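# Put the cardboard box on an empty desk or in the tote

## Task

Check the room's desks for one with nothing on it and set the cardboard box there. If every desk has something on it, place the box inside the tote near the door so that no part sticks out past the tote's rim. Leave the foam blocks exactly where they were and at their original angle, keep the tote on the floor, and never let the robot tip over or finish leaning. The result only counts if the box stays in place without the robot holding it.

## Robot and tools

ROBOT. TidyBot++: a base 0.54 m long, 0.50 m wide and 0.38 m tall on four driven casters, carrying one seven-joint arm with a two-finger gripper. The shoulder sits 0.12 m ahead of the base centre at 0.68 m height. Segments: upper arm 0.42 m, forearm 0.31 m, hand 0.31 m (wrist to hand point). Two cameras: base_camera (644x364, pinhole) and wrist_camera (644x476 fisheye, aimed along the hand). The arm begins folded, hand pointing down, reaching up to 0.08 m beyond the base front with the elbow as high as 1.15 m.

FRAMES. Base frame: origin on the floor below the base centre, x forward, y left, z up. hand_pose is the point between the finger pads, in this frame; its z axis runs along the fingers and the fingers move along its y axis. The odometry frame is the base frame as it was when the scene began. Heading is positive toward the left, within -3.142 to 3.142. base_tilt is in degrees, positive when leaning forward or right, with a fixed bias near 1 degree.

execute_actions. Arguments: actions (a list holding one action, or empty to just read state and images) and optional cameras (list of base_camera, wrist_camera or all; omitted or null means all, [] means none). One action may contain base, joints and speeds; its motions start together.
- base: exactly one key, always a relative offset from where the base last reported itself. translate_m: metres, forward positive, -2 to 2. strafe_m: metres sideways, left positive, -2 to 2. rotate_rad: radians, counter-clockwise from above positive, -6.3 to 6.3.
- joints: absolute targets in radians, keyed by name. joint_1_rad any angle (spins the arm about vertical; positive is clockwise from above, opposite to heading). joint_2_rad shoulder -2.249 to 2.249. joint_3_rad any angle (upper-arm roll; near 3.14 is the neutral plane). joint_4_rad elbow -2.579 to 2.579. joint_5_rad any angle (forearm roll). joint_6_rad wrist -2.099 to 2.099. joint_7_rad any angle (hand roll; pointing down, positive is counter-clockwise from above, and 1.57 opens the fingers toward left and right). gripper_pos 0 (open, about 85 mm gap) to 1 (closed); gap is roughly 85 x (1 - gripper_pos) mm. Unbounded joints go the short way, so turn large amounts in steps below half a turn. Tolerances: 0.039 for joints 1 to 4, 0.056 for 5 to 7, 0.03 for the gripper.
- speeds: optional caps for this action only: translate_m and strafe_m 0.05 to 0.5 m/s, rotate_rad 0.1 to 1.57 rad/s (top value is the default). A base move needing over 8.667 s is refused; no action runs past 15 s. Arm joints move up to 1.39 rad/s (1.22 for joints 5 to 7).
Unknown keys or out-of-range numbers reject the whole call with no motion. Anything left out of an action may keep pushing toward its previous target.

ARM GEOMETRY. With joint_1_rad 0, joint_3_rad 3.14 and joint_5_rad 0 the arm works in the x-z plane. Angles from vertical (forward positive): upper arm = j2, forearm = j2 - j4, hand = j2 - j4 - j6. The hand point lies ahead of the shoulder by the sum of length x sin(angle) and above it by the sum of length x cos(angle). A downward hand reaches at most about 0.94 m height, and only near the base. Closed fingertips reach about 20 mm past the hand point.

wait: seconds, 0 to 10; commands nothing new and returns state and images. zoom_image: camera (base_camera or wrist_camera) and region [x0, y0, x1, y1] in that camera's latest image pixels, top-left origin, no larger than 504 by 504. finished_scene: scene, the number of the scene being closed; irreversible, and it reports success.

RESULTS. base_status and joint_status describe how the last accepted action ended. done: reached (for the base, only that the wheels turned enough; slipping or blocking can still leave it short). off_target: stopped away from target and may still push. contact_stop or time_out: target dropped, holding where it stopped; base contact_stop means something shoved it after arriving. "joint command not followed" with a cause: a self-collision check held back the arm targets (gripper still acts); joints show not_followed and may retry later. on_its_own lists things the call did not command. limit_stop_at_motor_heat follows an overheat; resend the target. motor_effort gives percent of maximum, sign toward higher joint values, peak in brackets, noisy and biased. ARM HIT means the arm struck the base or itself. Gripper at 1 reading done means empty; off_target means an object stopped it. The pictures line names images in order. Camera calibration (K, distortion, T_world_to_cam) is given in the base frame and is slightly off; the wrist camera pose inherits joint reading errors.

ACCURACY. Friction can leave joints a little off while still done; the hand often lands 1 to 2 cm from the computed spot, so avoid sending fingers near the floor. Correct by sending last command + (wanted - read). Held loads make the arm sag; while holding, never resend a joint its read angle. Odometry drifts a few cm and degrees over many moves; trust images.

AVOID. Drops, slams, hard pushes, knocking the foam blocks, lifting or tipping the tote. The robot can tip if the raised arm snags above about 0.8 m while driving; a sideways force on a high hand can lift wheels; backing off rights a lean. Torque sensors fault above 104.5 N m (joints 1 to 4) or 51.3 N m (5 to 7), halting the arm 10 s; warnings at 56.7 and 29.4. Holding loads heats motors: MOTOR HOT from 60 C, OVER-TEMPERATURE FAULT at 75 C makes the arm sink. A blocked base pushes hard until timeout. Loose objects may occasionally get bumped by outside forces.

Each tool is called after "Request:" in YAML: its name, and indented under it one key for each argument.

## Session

Request:
execute_actions:
  actions:
    - {"joints":{"joint_2_rad":-0.36,"joint_4_rad":-2.2,"joint_6_rad":0.3},"base":{"rotate_rad":-1.57}}
  cameras: ["wrist_camera"]

Request:
execute_actions:
  actions:
    - {"base":{"rotate_rad":-1.57}}
  cameras: ["wrist_camera"]

Request:
execute_actions:
  actions:
    - {"base":{"rotate_rad":-1.57}}
  cameras: ["wrist_camera"]

Request:
execute_actions:
  actions:
    - {"base":{"rotate_rad":-1.57}}
  cameras: ["wrist_camera"]

Scene clock: 2.37 s.
base_odometry: x=+0.000 y=+0.000 heading=-1.570 (m, m, rad; odometry frame)
base_tilt: forward=+0.3 right=-0.4 (deg)
base_status: done
joint_positions: joint_1_rad=+0.003 joint_2_rad=-0.367 joint_3_rad=+3.106 joint_4_rad=-2.205 joint_5_rad=+0.000 joint_6_rad=+0.287 joint_7_rad=+1.607 gripper_pos=+0.000
joint_status: all done
motor_effort: joint_1_rad=+0(2) joint_2_rad=-8(9) joint_3_rad=+1(2) joint_4_rad=+24(24) joint_5_rad=+0(1) joint_6_rad=+9(8) joint_7_rad=+0(0) (%)
hand_pose: x=+0.5819 y=+0.0195 z=+0.9976 quat_wxyz=(+0.006, +0.699, +0.028, +0.714) (m; base frame)
pictures: wrist_camera
camera_calibration (this result's frames):
wrist_camera: T_world_to_cam=[[0.0210797, -0.999524, 0.0225247, -0.0170868], [-0.00885803, -0.0227156, -0.999703, 1.05604], [0.999739, 0.0208739, -0.00933265, -0.441512], [0, 0, 0, 1]] pos_world=[0.451112, 0.0161259, 1.05199]
Images, in order (width x height): wrist_camera 644x476.

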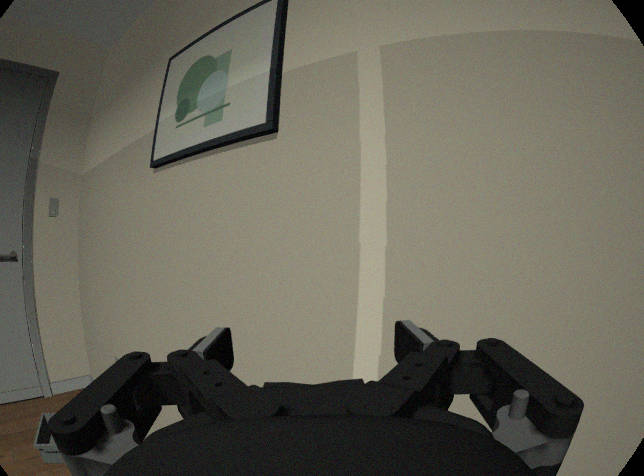

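Scene clock: 4.67 s.
base_odometry: x=+0.000 y=+0.000 heading=-3.140 (m, m, rad; odometry frame)
base_tilt: forward=+0.4 right=-0.3 (deg)
base_status: done
joint_positions: joint_1_rad=+0.003 joint_2_rad=-0.367 joint_3_rad=+3.107 joint_4_rad=-2.205 joint_5_rad=+0.000 joint_6_rad=+0.287 joint_7_rad=+1.607 gripper_pos=+0.000
joint_status: not commanded
motor_effort: joint_1_rad=+0(2) joint_2_rad=-8(10) joint_3_rad=+1(3) joint_4_rad=+24(24) joint_5_rad=+0(1) joint_6_rad=+8(9) joint_7_rad=+0(0) (%)
hand_pose: x=+0.5819 y=+0.0189 z=+0.9976 quat_wxyz=(+0.007, +0.699, +0.027, +0.714) (m; base frame)
pictures: wrist_camera
camera_calibration (this result's frames):
wrist_camera: T_world_to_cam=[[0.0200994, -0.999553, 0.0221485, -0.016714], [-0.00887936, -0.0223305, -0.999711, 1.05605], [0.999759, 0.019897, -0.00932422, -0.441532], [0, 0, 0, 1]] pos_world=[0.451138, 0.0156608, 1.052]
Images, in order (width x height): wrist_camera 644x476.

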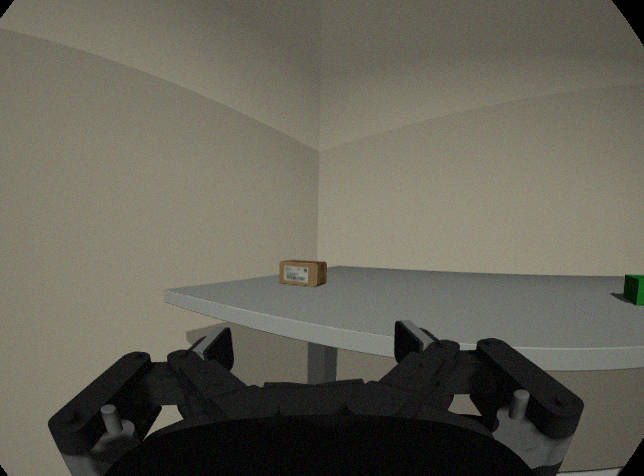

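Scene clock: 6.97 s.
base_odometry: x=+0.000 y=+0.000 heading=+1.574 (m, m, rad; odometry frame)
base_tilt: forward=+0.3 right=-0.4 (deg)
base_status: done
joint_positions: joint_1_rad=+0.003 joint_2_rad=-0.367 joint_3_rad=+3.107 joint_4_rad=-2.205 joint_5_rad=+0.000 joint_6_rad=+0.287 joint_7_rad=+1.607 gripper_pos=+0.000
joint_status: not commanded
motor_effort: joint_1_rad=+0(2) joint_2_rad=-8(10) joint_3_rad=+0(3) joint_4_rad=+24(24) joint_5_rad=+0(0) joint_6_rad=+9(8) joint_7_rad=+0(0) (%)
hand_pose: x=+0.5819 y=+0.0188 z=+0.9977 quat_wxyz=(+0.007, +0.699, +0.027, +0.714) (m; base frame)
pictures: wrist_camera
camera_calibration (this result's frames):
wrist_camera: T_world_to_cam=[[0.0198047, -0.999561, 0.0220353, -0.0166019], [-0.00888521, -0.0222147, -0.999714, 1.05605], [0.999764, 0.0196032, -0.00932126, -0.441538], [0, 0, 0, 1]] pos_world=[0.451146, 0.0155209, 1.052]
Images, in order (width x height): wrist_camera 644x476.

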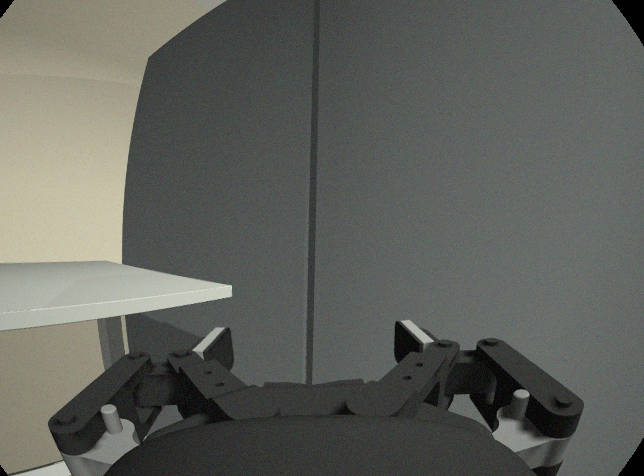

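Scene clock: 9.27 s.
base_odometry: x=+0.000 y=+0.000 heading=+0.004 (m, m, rad; odometry frame)
base_tilt: forward=+0.4 right=-0.4 (deg)
base_status: done
joint_positions: joint_1_rad=+0.003 joint_2_rad=-0.367 joint_3_rad=+3.108 joint_4_rad=-2.205 joint_5_rad=+0.000 joint_6_rad=+0.287 joint_7_rad=+1.607 gripper_pos=+0.000
joint_status: not commanded
motor_effort: joint_1_rad=+0(2) joint_2_rad=-8(10) joint_3_rad=+0(2) joint_4_rad=+24(24) joint_5_rad=+0(0) joint_6_rad=+9(9) joint_7_rad=+0(0) (%)
hand_pose: x=+0.5819 y=+0.0187 z=+0.9977 quat_wxyz=(+0.007, +0.699, +0.027, +0.714) (m; base frame)
pictures: wrist_camera
camera_calibration (this result's frames):
wrist_camera: T_world_to_cam=[[0.0196982, -0.999564, 0.0219945, -0.0165615], [-0.00888756, -0.022173, -0.999715, 1.05605], [0.999766, 0.0194971, -0.00932045, -0.44154], [0, 0, 0, 1]] pos_world=[0.451149, 0.0154704, 1.052]
Images, in order (width x height): wrist_camera 644x476.

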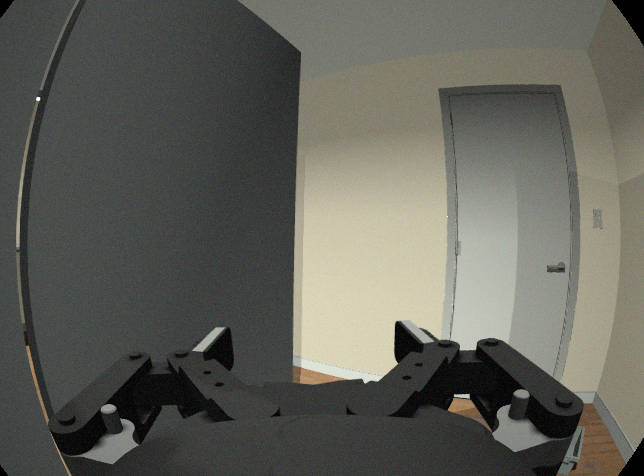

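Request:
execute_actions:
  actions:
    - {"base":{"rotate_rad":3.137},"joints":{"joint_2_rad":0.0,"joint_4_rad":-0.75,"joint_6_rad":-2.05,"joint_7_rad":0.0}}

Scene clock: 13.23 s.
base_odometry: x=+0.000 y=+0.000 heading=+3.141 (m, m, rad; odometry frame)
base_tilt: forward=+0.4 right=-0.3 (deg)
base_status: done
joint_positions: joint_1_rad=+0.003 joint_2_rad=-0.017 joint_3_rad=+3.108 joint_4_rad=-0.770 joint_5_rad=+0.000 joint_6_rad=-2.021 joint_7_rad=+0.027 gripper_pos=+0.000
joint_status: all done
motor_effort: joint_1_rad=+0(2) joint_2_rad=-13(18) joint_3_rad=+0(2) joint_4_rad=+15(25) joint_5_rad=+0(1) joint_6_rad=+3(9) joint_7_rad=+0(0) (%)
hand_pose: x=+0.4379 y=+0.0114 z=+1.0412 quat_wxyz=(-0.129, +0.715, -0.675, +0.129) (m; base frame)
pictures: base_camera, wrist_camera
camera_calibration (this result's frames):
wrist_camera: T_world_to_cam=[[-0.936238, -0.0302083, -0.350065, 0.773002], [-0.0422134, 0.998751, 0.0267127, 0.0324011], [0.348821, 0.0397869, -0.936344, 0.953053], [0, 0, 0, 1]] pos_world=[0.392637, -0.0469285, 1.16212]
Images, in order (width x height): base_camera 644x364, wrist_camera 644x476.

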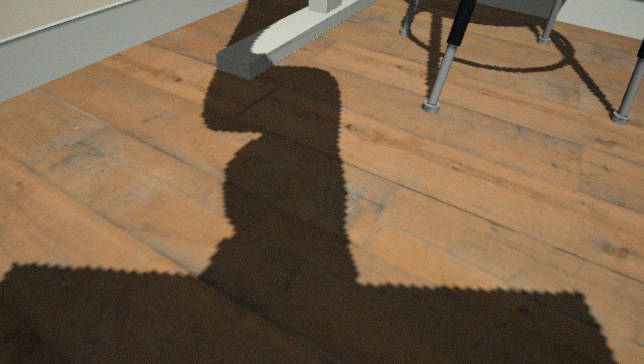

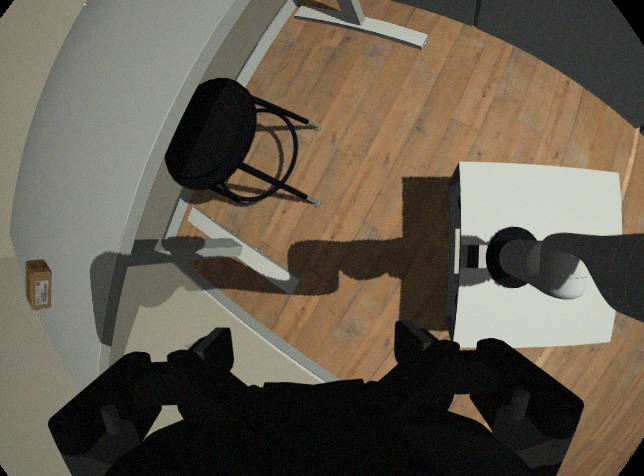

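Request:
execute_actions:
  actions:
    - {"base":{"rotate_rad":-0.6}}
  cameras: []

Request:
execute_actions:
  actions:
    - {"base":{"strafe_m":0.47},"joints":{"joint_1_rad":-0.3,"joint_4_rad":-0.6,"joint_6_rad":-2.09,"joint_7_rad":-0.3},"speeds":{"strafe_m":0.3}}
  cameras: []

Request:
execute_actions:
  actions:
    - {"base":{"translate_m":0.22},"speeds":{"translate_m":0.15}}

Scene clock: 15.20 s.
base_odometry: x=+0.000 y=+0.000 heading=+2.542 (m, m, rad; odometry frame)
base_tilt: forward=+0.4 right=-0.4 (deg)
base_status: done
joint_positions: joint_1_rad=+0.003 joint_2_rad=-0.016 joint_3_rad=+3.108 joint_4_rad=-0.770 joint_5_rad=+0.000 joint_6_rad=-2.021 joint_7_rad=+0.027 gripper_pos=+0.000
joint_status: not commanded
motor_effort: joint_1_rad=+0(1) joint_2_rad=-13(14) joint_3_rad=+0(1) joint_4_rad=+15(15) joint_5_rad=+1(1) joint_6_rad=+2(3) joint_7_rad=+0(0) (%)
hand_pose: x=+0.4385 y=+0.0114 z=+1.0407 quat_wxyz=(-0.128, +0.715, -0.675, +0.128) (m; base frame)
pictures: none
No camera images: the call's "cameras" was empty. Leave "cameras" out to get every camera's image.

Scene clock: 17.73 s.
base_odometry: x=-0.266 y=-0.388 heading=+2.541 (m, m, rad; odometry frame)
base_tilt: forward=+0.3 right=-0.4 (deg)
base_status: done
joint_positions: joint_1_rad=-0.279 joint_2_rad=-0.015 joint_3_rad=+3.108 joint_4_rad=-0.621 joint_5_rad=+0.000 joint_6_rad=-2.059 joint_7_rad=-0.273 gripper_pos=+0.000
joint_status: all done
motor_effort: joint_1_rad=+0(1) joint_2_rad=-12(14) joint_3_rad=+0(1) joint_4_rad=+14(15) joint_5_rad=+0(1) joint_6_rad=+3(5) joint_7_rad=+0(0) (%)
hand_pose: x=+0.4185 y=+0.0984 z=+1.0841 quat_wxyz=(-0.208, +0.701, -0.673, +0.112) (m; base frame)
pictures: none
No camera images: the call's "cameras" was empty. Leave "cameras" out to get every camera's image.

Scene clock: 19.87 s.
base_odometry: x=-0.447 y=-0.264 heading=+2.541 (m, m, rad; odometry frame)
base_tilt: forward=+0.4 right=-0.4 (deg)
base_status: done
joint_positions: joint_1_rad=-0.279 joint_2_rad=-0.003 joint_3_rad=+3.108 joint_4_rad=-0.620 joint_5_rad=+0.000 joint_6_rad=-2.061 joint_7_rad=-0.273 gripper_pos=+0.000
joint_status: not commanded
motor_effort: joint_1_rad=+0(1) joint_2_rad=-13(15) joint_3_rad=+0(0) joint_4_rad=+14(15) joint_5_rad=+1(0) joint_6_rad=+3(4) joint_7_rad=+1(0) (%)
hand_pose: x=+0.4223 y=+0.0995 z=+1.0806 quat_wxyz=(-0.202, +0.702, -0.674, +0.109) (m; base frame)
pictures: base_camera, wrist_camera
camera_calibration (this result's frames):
wrist_camera: T_world_to_cam=[[-0.907744, 0.015813, -0.419227, 0.832909], [-0.0557897, 0.985864, 0.157987, -0.19212], [0.415799, 0.1668, -0.89403, 0.905275], [0, 0, 0, 1]] pos_world=[0.368937, 0.0252335, 1.18887]
Images, in order (width x height): base_camera 644x364, wrist_camera 644x476.

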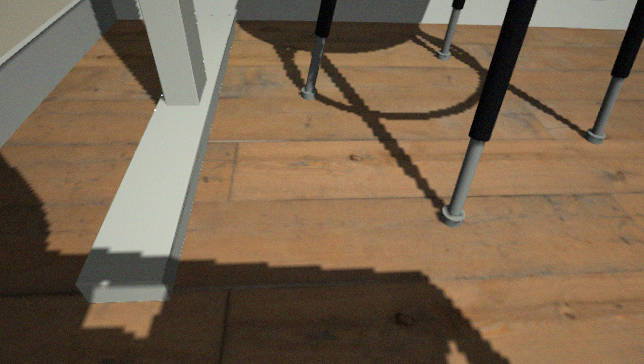

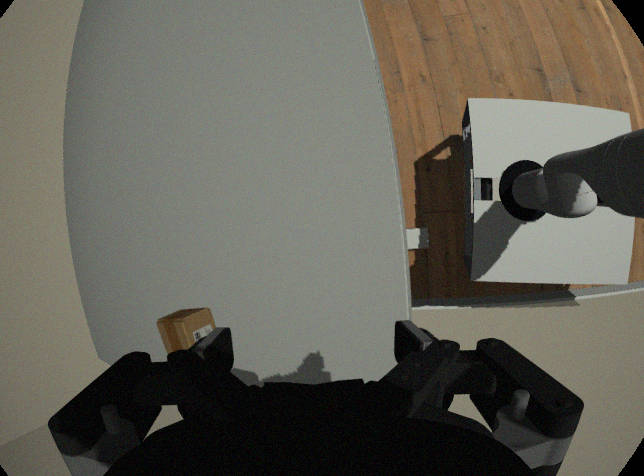

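Request:
execute_actions:
  actions:
    - {"base":{"translate_m":0.12},"joints":{"joint_1_rad":-0.42,"joint_7_rad":0.0},"speeds":{"translate_m":0.1}}

Scene clock: 21.87 s.
base_odometry: x=-0.547 y=-0.196 heading=+2.542 (m, m, rad; odometry frame)
base_tilt: forward=+0.3 right=-0.4 (deg)
base_status: done
joint_positions: joint_1_rad=-0.397 joint_2_rad=-0.001 joint_3_rad=+3.108 joint_4_rad=-0.619 joint_5_rad=+0.000 joint_6_rad=-2.062 joint_7_rad=-0.023 gripper_pos=+0.000
joint_status: all done
motor_effort: joint_1_rad=+0(1) joint_2_rad=-12(16) joint_3_rad=+0(1) joint_4_rad=+14(15) joint_5_rad=+0(1) joint_6_rad=+3(5) joint_7_rad=+1(1) (%)
hand_pose: x=+0.4093 y=+0.1351 z=+1.0798 quat_wxyz=(-0.194, +0.814, -0.535, +0.121) (m; base frame)
pictures: base_camera, wrist_camera
camera_calibration (this result's frames):
wrist_camera: T_world_to_cam=[[-0.836814, -0.331224, -0.435927, 0.856124], [-0.389276, 0.919851, 0.0483454, 0.0359661], [0.384975, 0.210152, -0.898683, 0.915783], [0, 0, 0, 1]] pos_world=[0.377865, 0.0580319, 1.19447]
Images, in order (width x height): base_camera 644x364, wrist_camera 644x476.

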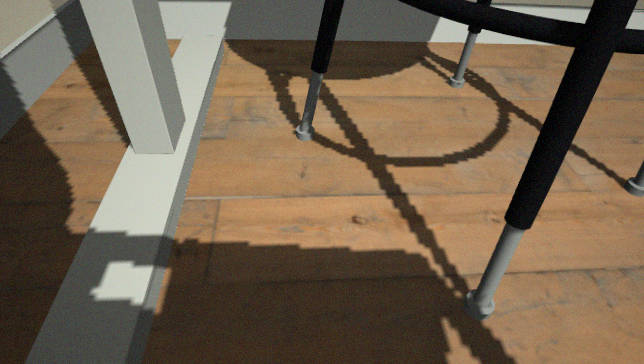

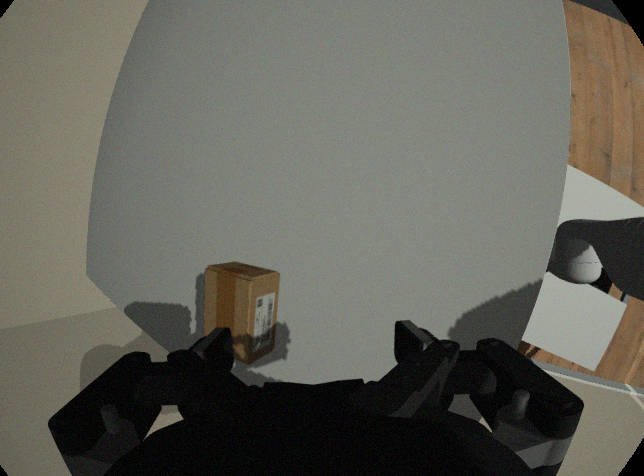

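Request:
execute_actions:
  actions:
    - {"joints":{"joint_2_rad":0.3,"joint_4_rad":-0.28,"joint_6_rad":-2.099}}
  cameras: ["wrist_camera"]

Scene clock: 23.83 s.
base_odometry: x=-0.547 y=-0.196 heading=+2.542 (m, m, rad; odometry frame)
base_tilt: forward=+0.3 right=-0.4 (deg)
base_status: not commanded
joint_positions: joint_1_rad=-0.397 joint_2_rad=+0.302 joint_3_rad=+3.108 joint_4_rad=-0.303 joint_5_rad=+0.000 joint_6_rad=-2.066 joint_7_rad=-0.023 gripper_pos=+0.000
joint_status: all done
joint sent to its limit — the command would take joint_6_rad past its lower limit, so that joint was sent only as far as its limit.
motor_effort: joint_1_rad=+0(0) joint_2_rad=-24(27) joint_3_rad=+0(1) joint_4_rad=+13(15) joint_5_rad=+1(0) joint_6_rad=+3(3) joint_7_rad=+0(0) (%)
hand_pose: x=+0.5241 y=+0.1829 z=+1.0650 quat_wxyz=(-0.201, +0.812, -0.535, +0.120) (m; base frame)
pictures: wrist_camera
camera_calibration (this result's frames):
wrist_camera: T_world_to_cam=[[-0.835037, -0.323943, -0.444719, 0.968711], [-0.388097, 0.919743, 0.058758, 0.0256989], [0.389993, 0.221659, -0.893741, 0.83822], [0, 0, 0, 1]] pos_world=[0.491983, 0.104372, 1.17845]
Images, in order (width x height): wrist_camera 644x476.

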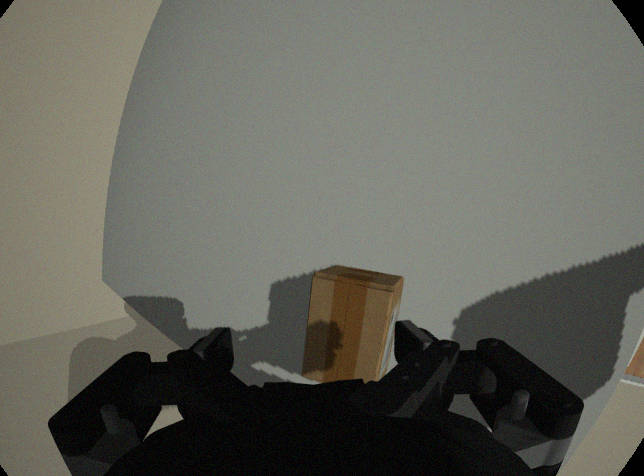

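Request:
execute_actions:
  actions:
    - {"joints":{"joint_2_rad":0.28,"joint_4_rad":-0.55}}
  cameras: ["wrist_camera"]

Scene clock: 25.47 s.
base_odometry: x=-0.547 y=-0.196 heading=+2.542 (m, m, rad; odometry frame)
base_tilt: forward=+0.3 right=-0.3 (deg)
base_status: not commanded
joint_positions: joint_1_rad=-0.397 joint_2_rad=+0.295 joint_3_rad=+3.108 joint_4_rad=-0.531 joint_5_rad=+0.000 joint_6_rad=-2.066 joint_7_rad=-0.023 gripper_pos=+0.000
joint_status: all done
motor_effort: joint_1_rad=+0(0) joint_2_rad=-26(26) joint_3_rad=+0(1) joint_4_rad=+16(16) joint_5_rad=+1(0) joint_6_rad=+2(3) joint_7_rad=+0(0) (%)
hand_pose: x=+0.5105 y=+0.1776 z=+0.9960 quat_wxyz=(-0.108, +0.829, -0.546, +0.062) (m; base frame)
pictures: wrist_camera
camera_calibration (this result's frames):
wrist_camera: T_world_to_cam=[[-0.903208, -0.357617, -0.23733, 0.759147], [-0.379143, 0.923949, 0.0506716, 0.0321451], [0.20116, 0.135749, -0.970107, 0.970769], [0, 0, 0, 1]] pos_world=[0.502575, 0.110002, 1.12029]
Images, in order (width x height): wrist_camera 644x476.

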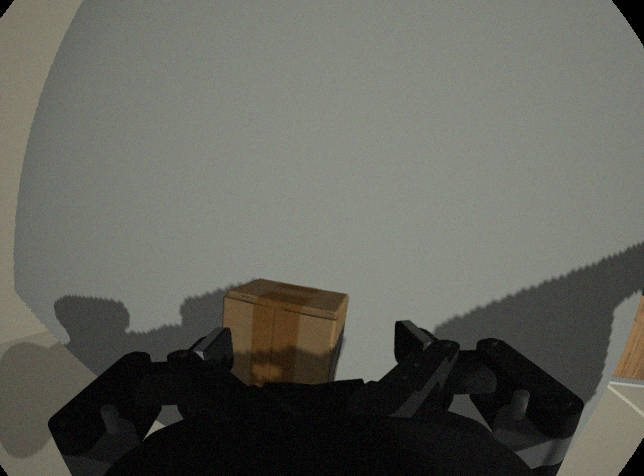

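Request:
execute_actions:
  actions:
    - {"joints":{"joint_2_rad":0.34,"joint_4_rad":-0.5}}
  cameras: ["wrist_camera"]

Scene clock: 26.30 s.
base_odometry: x=-0.547 y=-0.196 heading=+2.542 (m, m, rad; odometry frame)
base_tilt: forward=+0.4 right=-0.4 (deg)
base_status: not commanded
joint_positions: joint_1_rad=-0.397 joint_2_rad=+0.315 joint_3_rad=+3.108 joint_4_rad=-0.506 joint_5_rad=+0.000 joint_6_rad=-2.067 joint_7_rad=-0.023 gripper_pos=+0.000
joint_status: all done
motor_effort: joint_1_rad=+0(0) joint_2_rad=-25(26) joint_3_rad=+0(1) joint_4_rad=+15(15) joint_5_rad=+1(1) joint_6_rad=+2(2) joint_7_rad=+0(0) (%)
hand_pose: x=+0.5181 y=+0.1807 z=+0.9949 quat_wxyz=(-0.110, +0.828, -0.546, +0.063) (m; base frame)
pictures: wrist_camera
camera_calibration (this result's frames):
wrist_camera: T_world_to_cam=[[-0.90253, -0.356887, -0.240982, 0.769974], [-0.379092, 0.923926, 0.051475, 0.0313268], [0.204279, 0.137812, -0.969164, 0.964811], [0, 0, 0, 1]] pos_world=[0.509709, 0.112887, 1.119]
Images, in order (width x height): wrist_camera 644x476.

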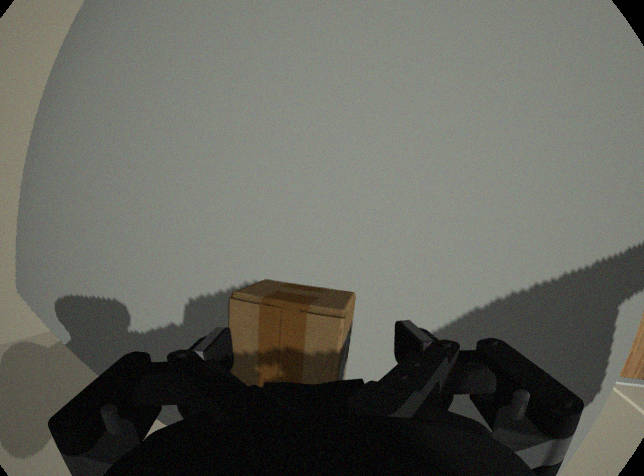

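Request:
execute_actions:
  actions:
    - {"joints":{"joint_2_rad":0.42,"joint_4_rad":-0.47}}
  cameras: ["wrist_camera"]

Scene clock: 27.67 s.
base_odometry: x=-0.546 y=-0.196 heading=+2.542 (m, m, rad; odometry frame)
base_tilt: forward=+0.3 right=-0.4 (deg)
base_status: not commanded
joint_positions: joint_1_rad=-0.399 joint_2_rad=+0.409 joint_3_rad=+3.108 joint_4_rad=-0.461 joint_5_rad=+0.000 joint_6_rad=-2.067 joint_7_rad=-0.023 gripper_pos=+0.000
joint_status: all done
motor_effort: joint_1_rad=+0(2) joint_2_rad=-29(32) joint_3_rad=+0(2) joint_4_rad=+16(18) joint_5_rad=+0(2) joint_6_rad=+1(4) joint_7_rad=+0(1) (%)
hand_pose: x=+0.5475 y=+0.1938 z=+0.9659 quat_wxyz=(-0.090, +0.831, -0.547, +0.048) (m; base frame)
pictures: wrist_camera
camera_calibration (this result's frames):
wrist_camera: T_world_to_cam=[[-0.912136, -0.361721, -0.192786, 0.753899], [-0.377684, 0.924449, 0.0524221, 0.0300545], [0.159259, 0.120628, -0.979839, 0.96719], [0, 0, 0, 1]] pos_world=[0.544976, 0.128247, 1.09146]
Images, in order (width x height): wrist_camera 644x476.

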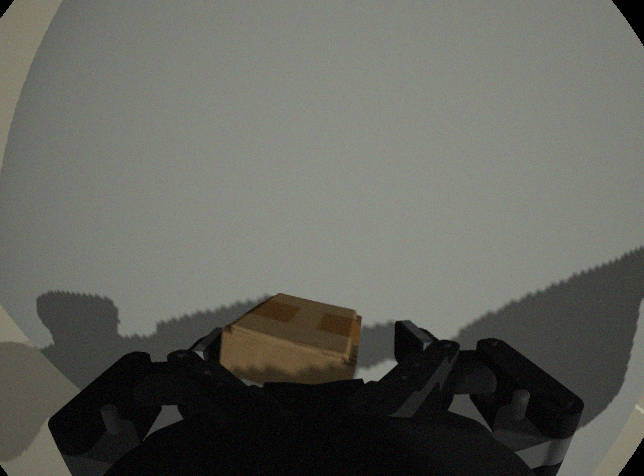

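Request:
execute_actions:
  actions:
    - {"joints":{"gripper_pos":1}}
  cameras: ["wrist_camera"]

Request:
execute_actions:
  actions:
    - {"joints":{"joint_2_rad":0.25,"joint_4_rad":-0.3}}
  cameras: ["wrist_camera"]

Scene clock: 28.90 s.
base_odometry: x=-0.546 y=-0.196 heading=+2.542 (m, m, rad; odometry frame)
base_tilt: forward=+0.4 right=-0.4 (deg)
base_status: not commanded
joint_positions: joint_1_rad=-0.399 joint_2_rad=+0.392 joint_3_rad=+3.108 joint_4_rad=-0.459 joint_5_rad=+0.000 joint_6_rad=-2.073 joint_7_rad=-0.023 gripper_pos=+0.495
joint_status: gripper_pos off_target (ended at +0.495, target +1.000)
motor_effort: joint_1_rad=-1(1) joint_2_rad=-20(29) joint_3_rad=-1(1) joint_4_rad=+10(16) joint_5_rad=+0(0) joint_6_rad=+2(3) joint_7_rad=+0(0) (%)
hand_pose: x=+0.5415 y=+0.1912 z=+0.9742 quat_wxyz=(-0.095, +0.830, -0.547, +0.052) (m; base frame)
pictures: wrist_camera
camera_calibration (this result's frames):
wrist_camera: T_world_to_cam=[[-0.909651, -0.360758, -0.205884, 0.760261], [-0.378382, 0.924163, 0.0524384, 0.0301619], [0.171352, 0.125603, -0.97717, 0.966458], [0, 0, 0, 1]] pos_world=[0.53738, 0.125006, 1.09934]
Images, in order (width x height): wrist_camera 644x476.

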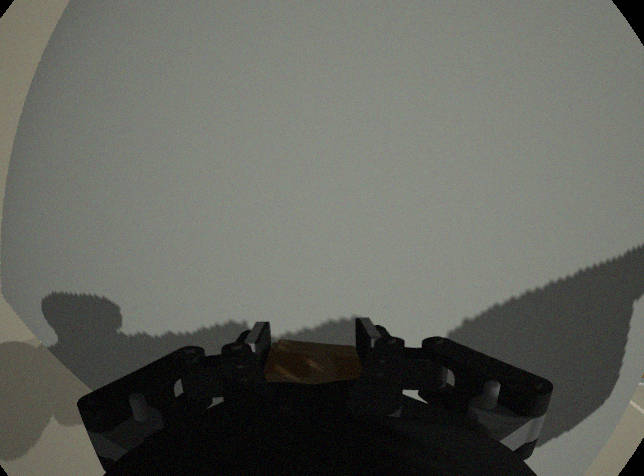

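Scene clock: 30.37 s.
base_odometry: x=-0.546 y=-0.196 heading=+2.542 (m, m, rad; odometry frame)
base_tilt: forward=+0.4 right=-0.4 (deg)
base_status: not commanded
joint_positions: joint_1_rad=-0.399 joint_2_rad=+0.246 joint_3_rad=+3.108 joint_4_rad=-0.315 joint_5_rad=+0.000 joint_6_rad=-2.073 joint_7_rad=-0.023 gripper_pos=+0.495
joint_status: all done
motor_effort: joint_1_rad=+0(0) joint_2_rad=-23(37) joint_3_rad=+0(1) joint_4_rad=+14(19) joint_5_rad=+1(0) joint_6_rad=+4(5) joint_7_rad=+0(0) (%)
hand_pose: x=+0.5019 y=+0.1743 z=+1.0840 quat_wxyz=(-0.215, +0.809, -0.532, +0.129) (m; base frame)
pictures: wrist_camera
camera_calibration (this result's frames):
wrist_camera: T_world_to_cam=[[-0.819013, -0.319237, -0.476766, 0.981717], [-0.3917, 0.918261, 0.0580251, 0.0267429], [0.419272, 0.234273, -0.877113, 0.830872], [0, 0, 0, 1]] pos_world=[0.466153, 0.0941929, 1.19527]
Images, in order (width x height): wrist_camera 644x476.

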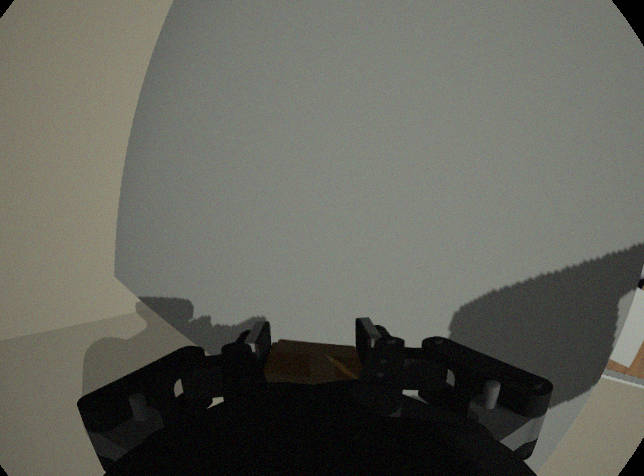

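Request:
execute_actions:
  actions:
    - {"base":{"translate_m":-0.35}}
  cameras: []

Request:
execute_actions:
  actions:
    - {"base":{"strafe_m":-0.47},"joints":{"joint_1_rad":0,"joint_2_rad":-0.36,"joint_4_rad":-2.2,"joint_6_rad":-0.3,"joint_7_rad":1.57}}
  cameras: []

Request:
execute_actions:
  actions:
    - {"base":{"rotate_rad":-2.9}}
  cameras: []

Request:
execute_actions:
  actions:
    - {"base":{"translate_m":1.2}}

Scene clock: 32.67 s.
base_odometry: x=-0.257 y=-0.394 heading=+2.542 (m, m, rad; odometry frame)
base_tilt: forward=+0.3 right=-0.4 (deg)
base_status: done
joint_positions: joint_1_rad=-0.401 joint_2_rad=+0.247 joint_3_rad=+3.108 joint_4_rad=-0.315 joint_5_rad=+0.000 joint_6_rad=-2.074 joint_7_rad=-0.023 gripper_pos=+0.495
joint_status: not commanded
motor_effort: joint_1_rad=+0(2) joint_2_rad=-22(27) joint_3_rad=+0(2) joint_4_rad=+14(15) joint_5_rad=+0(1) joint_6_rad=+5(5) joint_7_rad=+0(0) (%)
hand_pose: x=+0.5018 y=+0.1750 z=+1.0836 quat_wxyz=(-0.215, +0.809, -0.532, +0.129) (m; base frame)
pictures: none
No camera images: the call's "cameras" was empty. Leave "cameras" out to get every camera's image.

Scene clock: 35.70 s.
base_odometry: x=+0.008 y=-0.006 heading=+2.541 (m, m, rad; odometry frame)
base_tilt: forward=+0.4 right=-0.4 (deg)
base_status: done
joint_positions: joint_1_rad=-0.027 joint_2_rad=-0.336 joint_3_rad=+3.108 joint_4_rad=-2.187 joint_5_rad=+0.000 joint_6_rad=-0.335 joint_7_rad=+1.542 gripper_pos=+0.495
joint_status: all done
motor_effort: joint_1_rad=+0(2) joint_2_rad=-9(25) joint_3_rad=+0(1) joint_4_rad=+24(25) joint_5_rad=+1(2) joint_6_rad=+8(7) joint_7_rad=+0(0) (%)
hand_pose: x=+0.5354 y=+0.0273 z=+0.8125 quat_wxyz=(-0.015, +0.888, +0.016, +0.460) (m; base frame)
pictures: none
No camera images: the call's "cameras" was empty. Leave "cameras" out to get every camera's image.

Scene clock: 38.83 s.
base_odometry: x=+0.008 y=-0.006 heading=-0.359 (m, m, rad; odometry frame)
base_tilt: forward=+0.3 right=-0.3 (deg)
base_status: done
joint_positions: joint_1_rad=-0.020 joint_2_rad=-0.337 joint_3_rad=+3.107 joint_4_rad=-2.187 joint_5_rad=+0.000 joint_6_rad=-0.331 joint_7_rad=+1.542 gripper_pos=+0.495
joint_status: not commanded
motor_effort: joint_1_rad=+0(1) joint_2_rad=-8(10) joint_3_rad=+1(2) joint_4_rad=+24(24) joint_5_rad=+0(1) joint_6_rad=+7(8) joint_7_rad=+1(0) (%)
hand_pose: x=+0.5362 y=+0.0248 z=+0.8137 quat_wxyz=(-0.014, +0.887, +0.013, +0.462) (m; base frame)
pictures: none
No camera images: the call's "cameras" was empty. Leave "cameras" out to get every camera's image.

Scene clock: 42.60 s.
base_odometry: x=+1.132 y=-0.428 heading=-0.359 (m, m, rad; odometry frame)
base_tilt: forward=+0.3 right=-0.4 (deg)
base_status: done
joint_positions: joint_1_rad=-0.020 joint_2_rad=-0.345 joint_3_rad=+3.107 joint_4_rad=-2.187 joint_5_rad=+0.000 joint_6_rad=-0.330 joint_7_rad=+1.542 gripper_pos=+0.495
joint_status: not commanded
motor_effort: joint_1_rad=+0(1) joint_2_rad=-8(11) joint_3_rad=+1(1) joint_4_rad=+24(25) joint_5_rad=+0(1) joint_6_rad=+7(8) joint_7_rad=-1(0) (%)
hand_pose: x=+0.5351 y=+0.0248 z=+0.8172 quat_wxyz=(-0.014, +0.885, +0.013, +0.466) (m; base frame)
pictures: base_camera, wrist_camera
camera_calibration (this result's frames):
wrist_camera: T_world_to_cam=[[0.0140053, -0.999506, -0.0281231, 0.0384323], [-0.590818, 0.0144188, -0.806676, 1.0281], [0.806684, 0.0279133, -0.590324, 0.1814], [0, 0, 0, 1]] pos_world=[0.460552, 0.0185258, 0.937513]
Images, in order (width x height): base_camera 644x364, wrist_camera 644x476.

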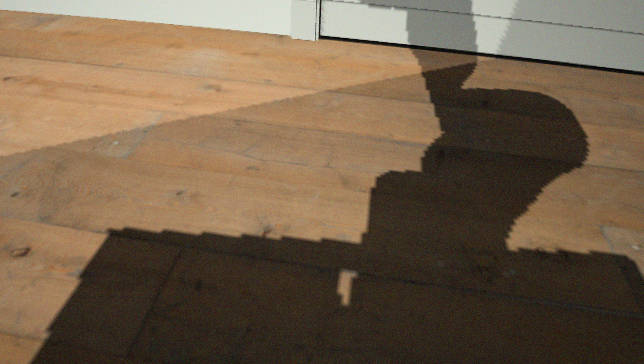

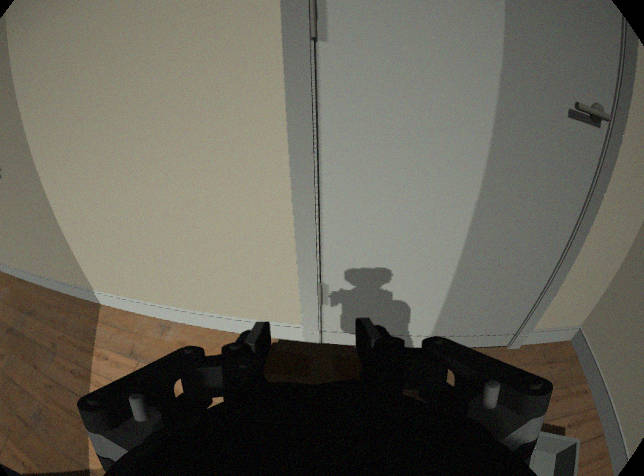

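Request:
execute_actions:
  actions:
    - {"base":{"rotate_rad":1.42},"joints":{"joint_2_rad":-0.1,"joint_4_rad":-1.2,"joint_6_rad":-0.75}}
  cameras: ["wrist_camera"]

Request:
execute_actions:
  actions:
    - {"base":{"translate_m":1.3}}

Scene clock: 44.97 s.
base_odometry: x=+1.132 y=-0.428 heading=+1.061 (m, m, rad; odometry frame)
base_tilt: forward=+0.4 right=-0.4 (deg)
base_status: done
joint_positions: joint_1_rad=-0.018 joint_2_rad=-0.118 joint_3_rad=+3.102 joint_4_rad=-1.224 joint_5_rad=+0.000 joint_6_rad=-0.724 joint_7_rad=+1.542 gripper_pos=+0.495
joint_status: all done
motor_effort: joint_1_rad=+0(2) joint_2_rad=-17(18) joint_3_rad=+0(2) joint_4_rad=+23(25) joint_5_rad=+1(1) joint_6_rad=+9(9) joint_7_rad=+0(1) (%)
hand_pose: x=+0.6500 y=+0.0342 z=+1.1609 quat_wxyz=(-0.024, +0.792, +0.013, +0.609) (m; base frame)
pictures: wrist_camera
camera_calibration (this result's frames):
wrist_camera: T_world_to_cam=[[0.0346326, -0.998355, -0.0456921, 0.0628491], [-0.286391, 0.0338881, -0.957513, 1.34965], [0.957487, 0.046247, -0.284746, -0.162033], [0, 0, 0, 1]] pos_world=[0.539496, 0.024502, 1.24905]
Images, in order (width x height): wrist_camera 644x476.

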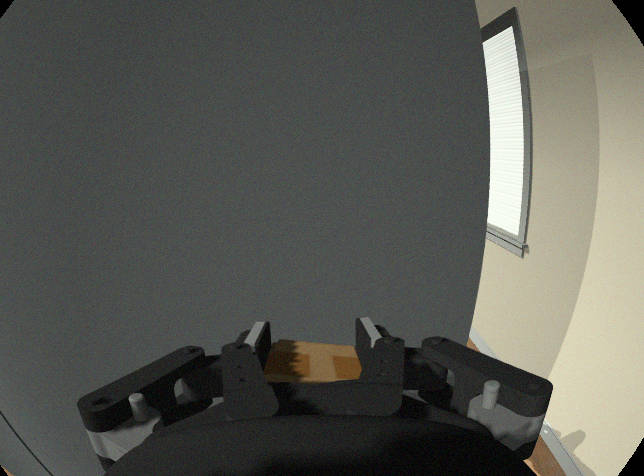

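Scene clock: 51.80 s.
base_odometry: x=+1.765 y=+0.703 heading=+1.056 (m, m, rad; odometry frame)
base_tilt: forward=+0.2 right=-0.4 (deg)
base_status: translate_m time_out (by the wheels' count: +1.297 of +1.300)
joint_positions: joint_1_rad=-0.006 joint_2_rad=-0.403 joint_3_rad=+3.105 joint_4_rad=-1.248 joint_5_rad=+0.000 joint_6_rad=-1.074 joint_7_rad=+1.542 gripper_pos=+0.495
joint_status: not commanded
motor_effort: joint_1_rad=-3(5) joint_2_rad=+56(84) joint_3_rad=+0(6) joint_4_rad=+27(34) joint_5_rad=-2(4) joint_6_rad=+52(78) joint_7_rad=+4(6) (%)
hand_pose: x=+0.4810 y=+0.0226 z=+1.1708 quat_wxyz=(-0.014, +0.819, +0.009, +0.574) (m; base frame)
pictures: base_camera, wrist_camera
camera_calibration (this result's frames):
wrist_camera: T_world_to_cam=[[0.0120002, -0.999358, -0.0337457, 0.0544509], [-0.370208, 0.0269096, -0.928559, 1.31773], [0.928871, 0.0236358, -0.369648, 0.116741], [0, 0, 0, 1]] pos_world=[0.378745, 0.016197, 1.26858]
Images, in order (width x height): base_camera 644x364, wrist_camera 644x476.

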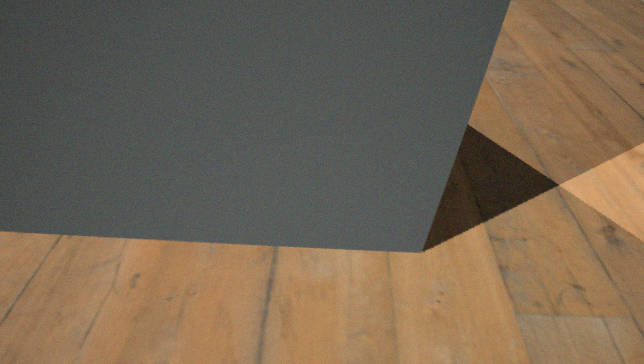

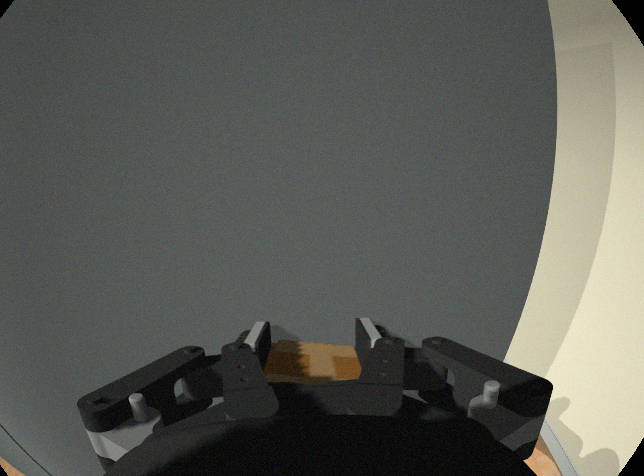

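Request:
execute_actions:
  actions:
    - {"base":{"translate_m":-0.3},"joints":{"joint_2_rad":-0.36,"joint_4_rad":-2.2,"joint_6_rad":0.1}}
  cameras: []

Request:
execute_actions:
  actions:
    - {"base":{"strafe_m":-0.45},"speeds":{"strafe_m":0.3}}

Scene clock: 54.23 s.
base_odometry: x=+1.618 y=+0.442 heading=+1.057 (m, m, rad; odometry frame)
base_tilt: forward=+0.3 right=-0.4 (deg)
base_status: done
joint_positions: joint_1_rad=-0.005 joint_2_rad=-0.336 joint_3_rad=+3.107 joint_4_rad=-2.189 joint_5_rad=+0.000 joint_6_rad=+0.063 joint_7_rad=+1.542 gripper_pos=+0.495
joint_status: all done
motor_effort: joint_1_rad=+0(4) joint_2_rad=-10(58) joint_3_rad=+0(5) joint_4_rad=+25(30) joint_5_rad=+0(4) joint_6_rad=+9(52) joint_7_rad=+0(5) (%)
hand_pose: x=+0.5853 y=+0.0220 z=+0.9239 quat_wxyz=(-0.016, +0.780, +0.007, +0.626) (m; base frame)
pictures: none
No camera images: the call's "cameras" was empty. Leave "cameras" out to get every camera's image.

Scene clock: 56.70 s.
base_odometry: x=+2.010 y=+0.220 heading=+1.057 (m, m, rad; odometry frame)
base_tilt: forward=+0.3 right=-0.3 (deg)
base_status: done
joint_positions: joint_1_rad=-0.005 joint_2_rad=-0.336 joint_3_rad=+3.106 joint_4_rad=-2.189 joint_5_rad=+0.000 joint_6_rad=+0.064 joint_7_rad=+1.542 gripper_pos=+0.495
joint_status: not commanded
motor_effort: joint_1_rad=+0(2) joint_2_rad=-10(10) joint_3_rad=+1(3) joint_4_rad=+25(25) joint_5_rad=+0(0) joint_6_rad=+9(9) joint_7_rad=+0(0) (%)
hand_pose: x=+0.5853 y=+0.0222 z=+0.9244 quat_wxyz=(-0.016, +0.780, +0.008, +0.626) (m; base frame)
pictures: base_camera, wrist_camera
camera_calibration (this result's frames):
wrist_camera: T_world_to_cam=[[0.0178991, -0.999059, -0.0394989, 0.0463822], [-0.245518, 0.0339038, -0.968799, 1.0916], [0.969227, 0.0270383, -0.24468, -0.210397], [0, 0, 0, 1]] pos_world=[0.471099, 0.0150181, 1.00789]
Images, in order (width x height): base_camera 644x364, wrist_camera 644x476.

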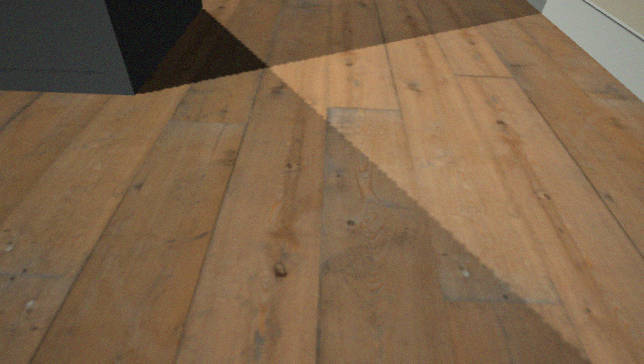

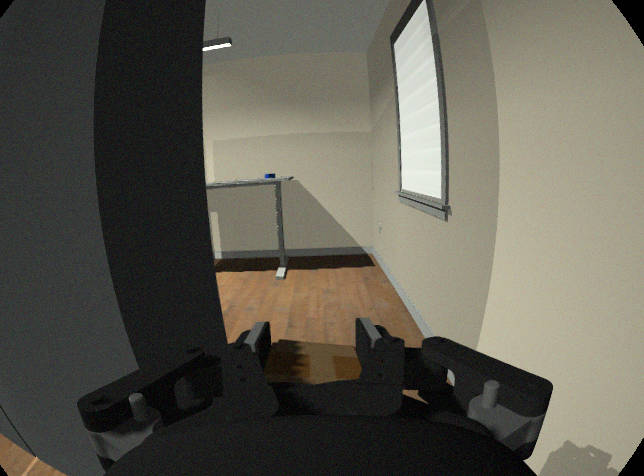

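Request:
execute_actions:
  actions:
    - {"base":{"translate_m":1.6}}
  cameras: []

Request:
execute_actions:
  actions:
    - {"base":{"rotate_rad":0.9},"joints":{"joint_2_rad":-0.1,"joint_4_rad":-1.2,"joint_6_rad":-0.6}}
  cameras: ["wrist_camera"]

Scene clock: 61.33 s.
base_odometry: x=+2.797 y=+1.613 heading=+1.057 (m, m, rad; odometry frame)
base_tilt: forward=+0.3 right=-0.4 (deg)
base_status: done
joint_positions: joint_1_rad=-0.005 joint_2_rad=-0.346 joint_3_rad=+3.106 joint_4_rad=-2.189 joint_5_rad=+0.000 joint_6_rad=+0.067 joint_7_rad=+1.542 gripper_pos=+0.495
joint_status: not commanded
motor_effort: joint_1_rad=+0(0) joint_2_rad=-9(13) joint_3_rad=+1(1) joint_4_rad=+25(25) joint_5_rad=+1(1) joint_6_rad=+9(10) joint_7_rad=+0(0) (%)
hand_pose: x=+0.5831 y=+0.0222 z=+0.9293 quat_wxyz=(-0.016, +0.776, +0.008, +0.631) (m; base frame)
pictures: none
No camera images: the call's "cameras" was empty. Leave "cameras" out to get every camera's image.

Scene clock: 63.63 s.
base_odometry: x=+2.797 y=+1.613 heading=+1.956 (m, m, rad; odometry frame)
base_tilt: forward=+0.4 right=-0.4 (deg)
base_status: done
joint_positions: joint_1_rad=-0.005 joint_2_rad=-0.117 joint_3_rad=+3.101 joint_4_rad=-1.225 joint_5_rad=+0.000 joint_6_rad=-0.574 joint_7_rad=+1.542 gripper_pos=+0.495
joint_status: all done
motor_effort: joint_1_rad=+0(2) joint_2_rad=-17(17) joint_3_rad=+0(2) joint_4_rad=+24(27) joint_5_rad=+0(1) joint_6_rad=+9(10) joint_7_rad=+0(0) (%)
hand_pose: x=+0.6593 y=+0.0285 z=+1.2055 quat_wxyz=(-0.023, +0.745, +0.008, +0.666) (m; base frame)
pictures: wrist_camera
camera_calibration (this result's frames):
wrist_camera: T_world_to_cam=[[0.0303182, -0.998373, -0.0482918, 0.0648545], [-0.142325, 0.0435098, -0.988863, 1.33775], [0.989356, 0.0368537, -0.140774, -0.352361], [0, 0, 0, 1]] pos_world=[0.537038, 0.0195296, 1.27638]
Images, in order (width x height): wrist_camera 644x476.

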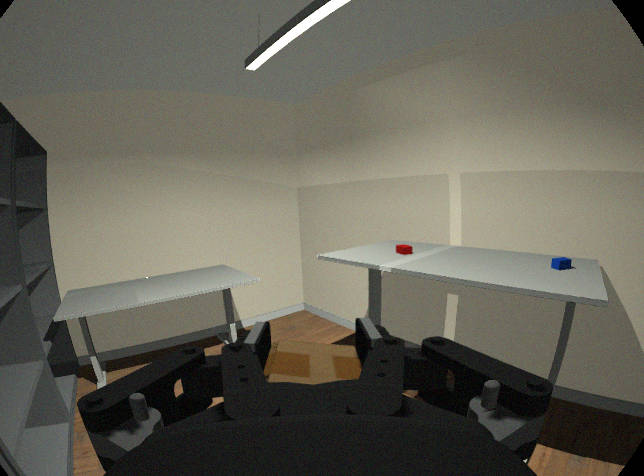

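Request:
execute_actions:
  actions:
    - {"base":{"rotate_rad":0.45}}
  cameras: []

Request:
execute_actions:
  actions:
    - {"base":{"translate_m":0.9},"joints":{"joint_6_rad":-0.8}}

Scene clock: 65.10 s.
base_odometry: x=+2.797 y=+1.613 heading=+2.406 (m, m, rad; odometry frame)
base_tilt: forward=+0.4 right=-0.4 (deg)
base_status: done
joint_positions: joint_1_rad=-0.005 joint_2_rad=-0.112 joint_3_rad=+3.098 joint_4_rad=-1.225 joint_5_rad=+0.000 joint_6_rad=-0.574 joint_7_rad=+1.542 gripper_pos=+0.495
joint_status: not commanded
motor_effort: joint_1_rad=+0(3) joint_2_rad=-18(19) joint_3_rad=+0(3) joint_4_rad=+24(24) joint_5_rad=+1(1) joint_6_rad=+9(9) joint_7_rad=+0(0) (%)
hand_pose: x=+0.6620 y=+0.0305 z=+1.2025 quat_wxyz=(-0.024, +0.747, +0.009, +0.664) (m; base frame)
pictures: none
No camera images: the call's "cameras" was empty. Leave "cameras" out to get every camera's image.

Scene clock: 68.27 s.
base_odometry: x=+2.129 y=+2.216 heading=+2.407 (m, m, rad; odometry frame)
base_tilt: forward=+0.3 right=-0.3 (deg)
base_status: done
joint_positions: joint_1_rad=-0.005 joint_2_rad=-0.099 joint_3_rad=+3.098 joint_4_rad=-1.215 joint_5_rad=+0.000 joint_6_rad=-0.795 joint_7_rad=+1.542 gripper_pos=+0.495
joint_status: all done
motor_effort: joint_1_rad=+0(0) joint_2_rad=-19(21) joint_3_rad=+0(1) joint_4_rad=+24(26) joint_5_rad=+1(1) joint_6_rad=+9(11) joint_7_rad=+0(0) (%)
hand_pose: x=+0.6520 y=+0.0295 z=+1.1346 quat_wxyz=(-0.021, +0.817, +0.010, +0.577) (m; base frame)
pictures: base_camera, wrist_camera
camera_calibration (this result's frames):
wrist_camera: T_world_to_cam=[[0.0220466, -0.998796, -0.0438309, 0.0629548], [-0.363069, 0.0328497, -0.931183, 1.34533], [0.931502, 0.036443, -0.361907, -0.0664932], [0, 0, 0, 1]] pos_world=[0.548998, 0.0211085, 1.23144]
Images, in order (width x height): base_camera 644x364, wrist_camera 644x476.

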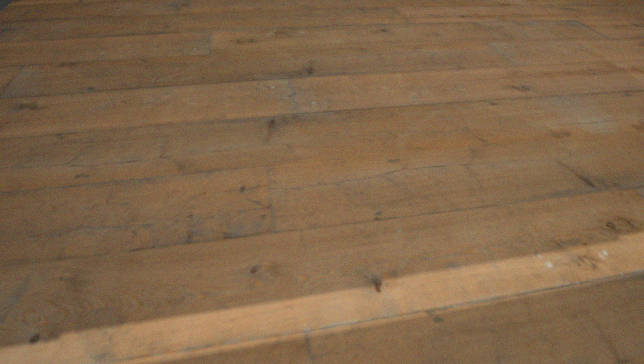

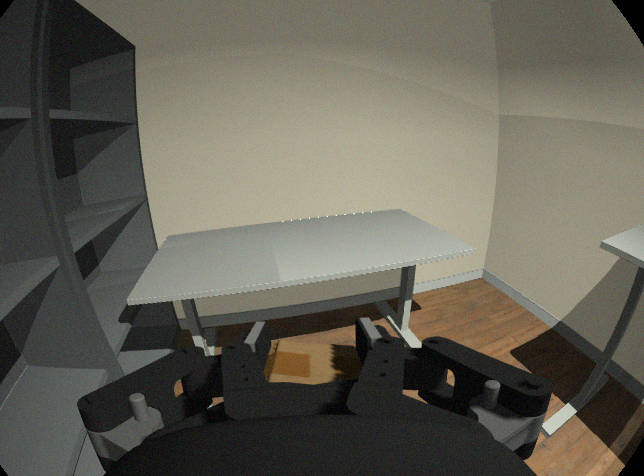

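Request:
execute_actions:
  actions:
    - {"base":{"translate_m":0.95},"joints":{"joint_2_rad":0.0,"joint_4_rad":-1.2,"joint_6_rad":-1.9},"speeds":{"translate_m":0.35}}

Scene clock: 72.17 s.
base_odometry: x=+1.423 y=+2.853 heading=+2.408 (m, m, rad; odometry frame)
base_tilt: forward=+0.3 right=-0.4 (deg)
base_status: done
joint_positions: joint_1_rad=-0.005 joint_2_rad=-0.003 joint_3_rad=+3.098 joint_4_rad=-1.212 joint_5_rad=+0.000 joint_6_rad=-1.889 joint_7_rad=+1.542 gripper_pos=+0.495
joint_status: all done
motor_effort: joint_1_rad=+0(1) joint_2_rad=-17(19) joint_3_rad=+0(1) joint_4_rad=+18(24) joint_5_rad=+0(1) joint_6_rad=+1(9) joint_7_rad=+0(0) (%)
hand_pose: x=+0.4243 y=+0.0164 z=+0.9029 quat_wxyz=(-0.001, +1.000, +0.010, +0.022) (m; base frame)
pictures: base_camera, wrist_camera
camera_calibration (this result's frames):
wrist_camera: T_world_to_cam=[[-0.00569215, -0.999958, 0.00719087, 0.0104764], [-0.999884, 0.00559004, -0.0141423, 0.490066], [0.0141015, -0.00727054, -0.999874, 1.02829], [0, 0, 0, 1]] pos_world=[0.475568, 0.0152127, 1.03501]
Images, in order (width x height): base_camera 644x364, wrist_camera 644x476.

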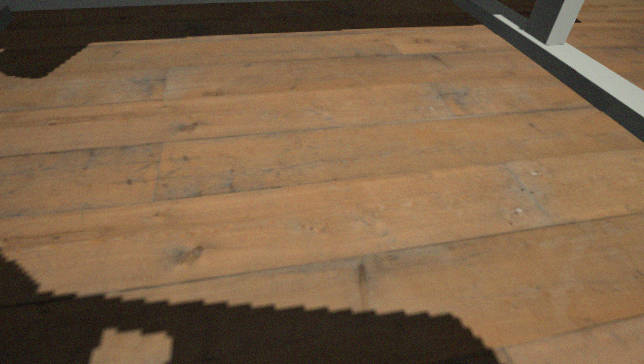

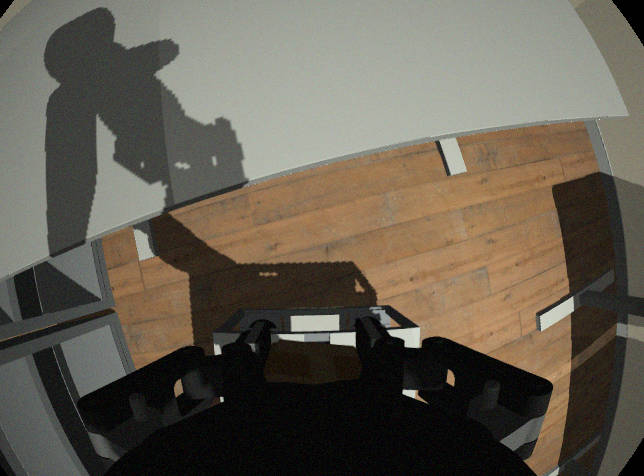

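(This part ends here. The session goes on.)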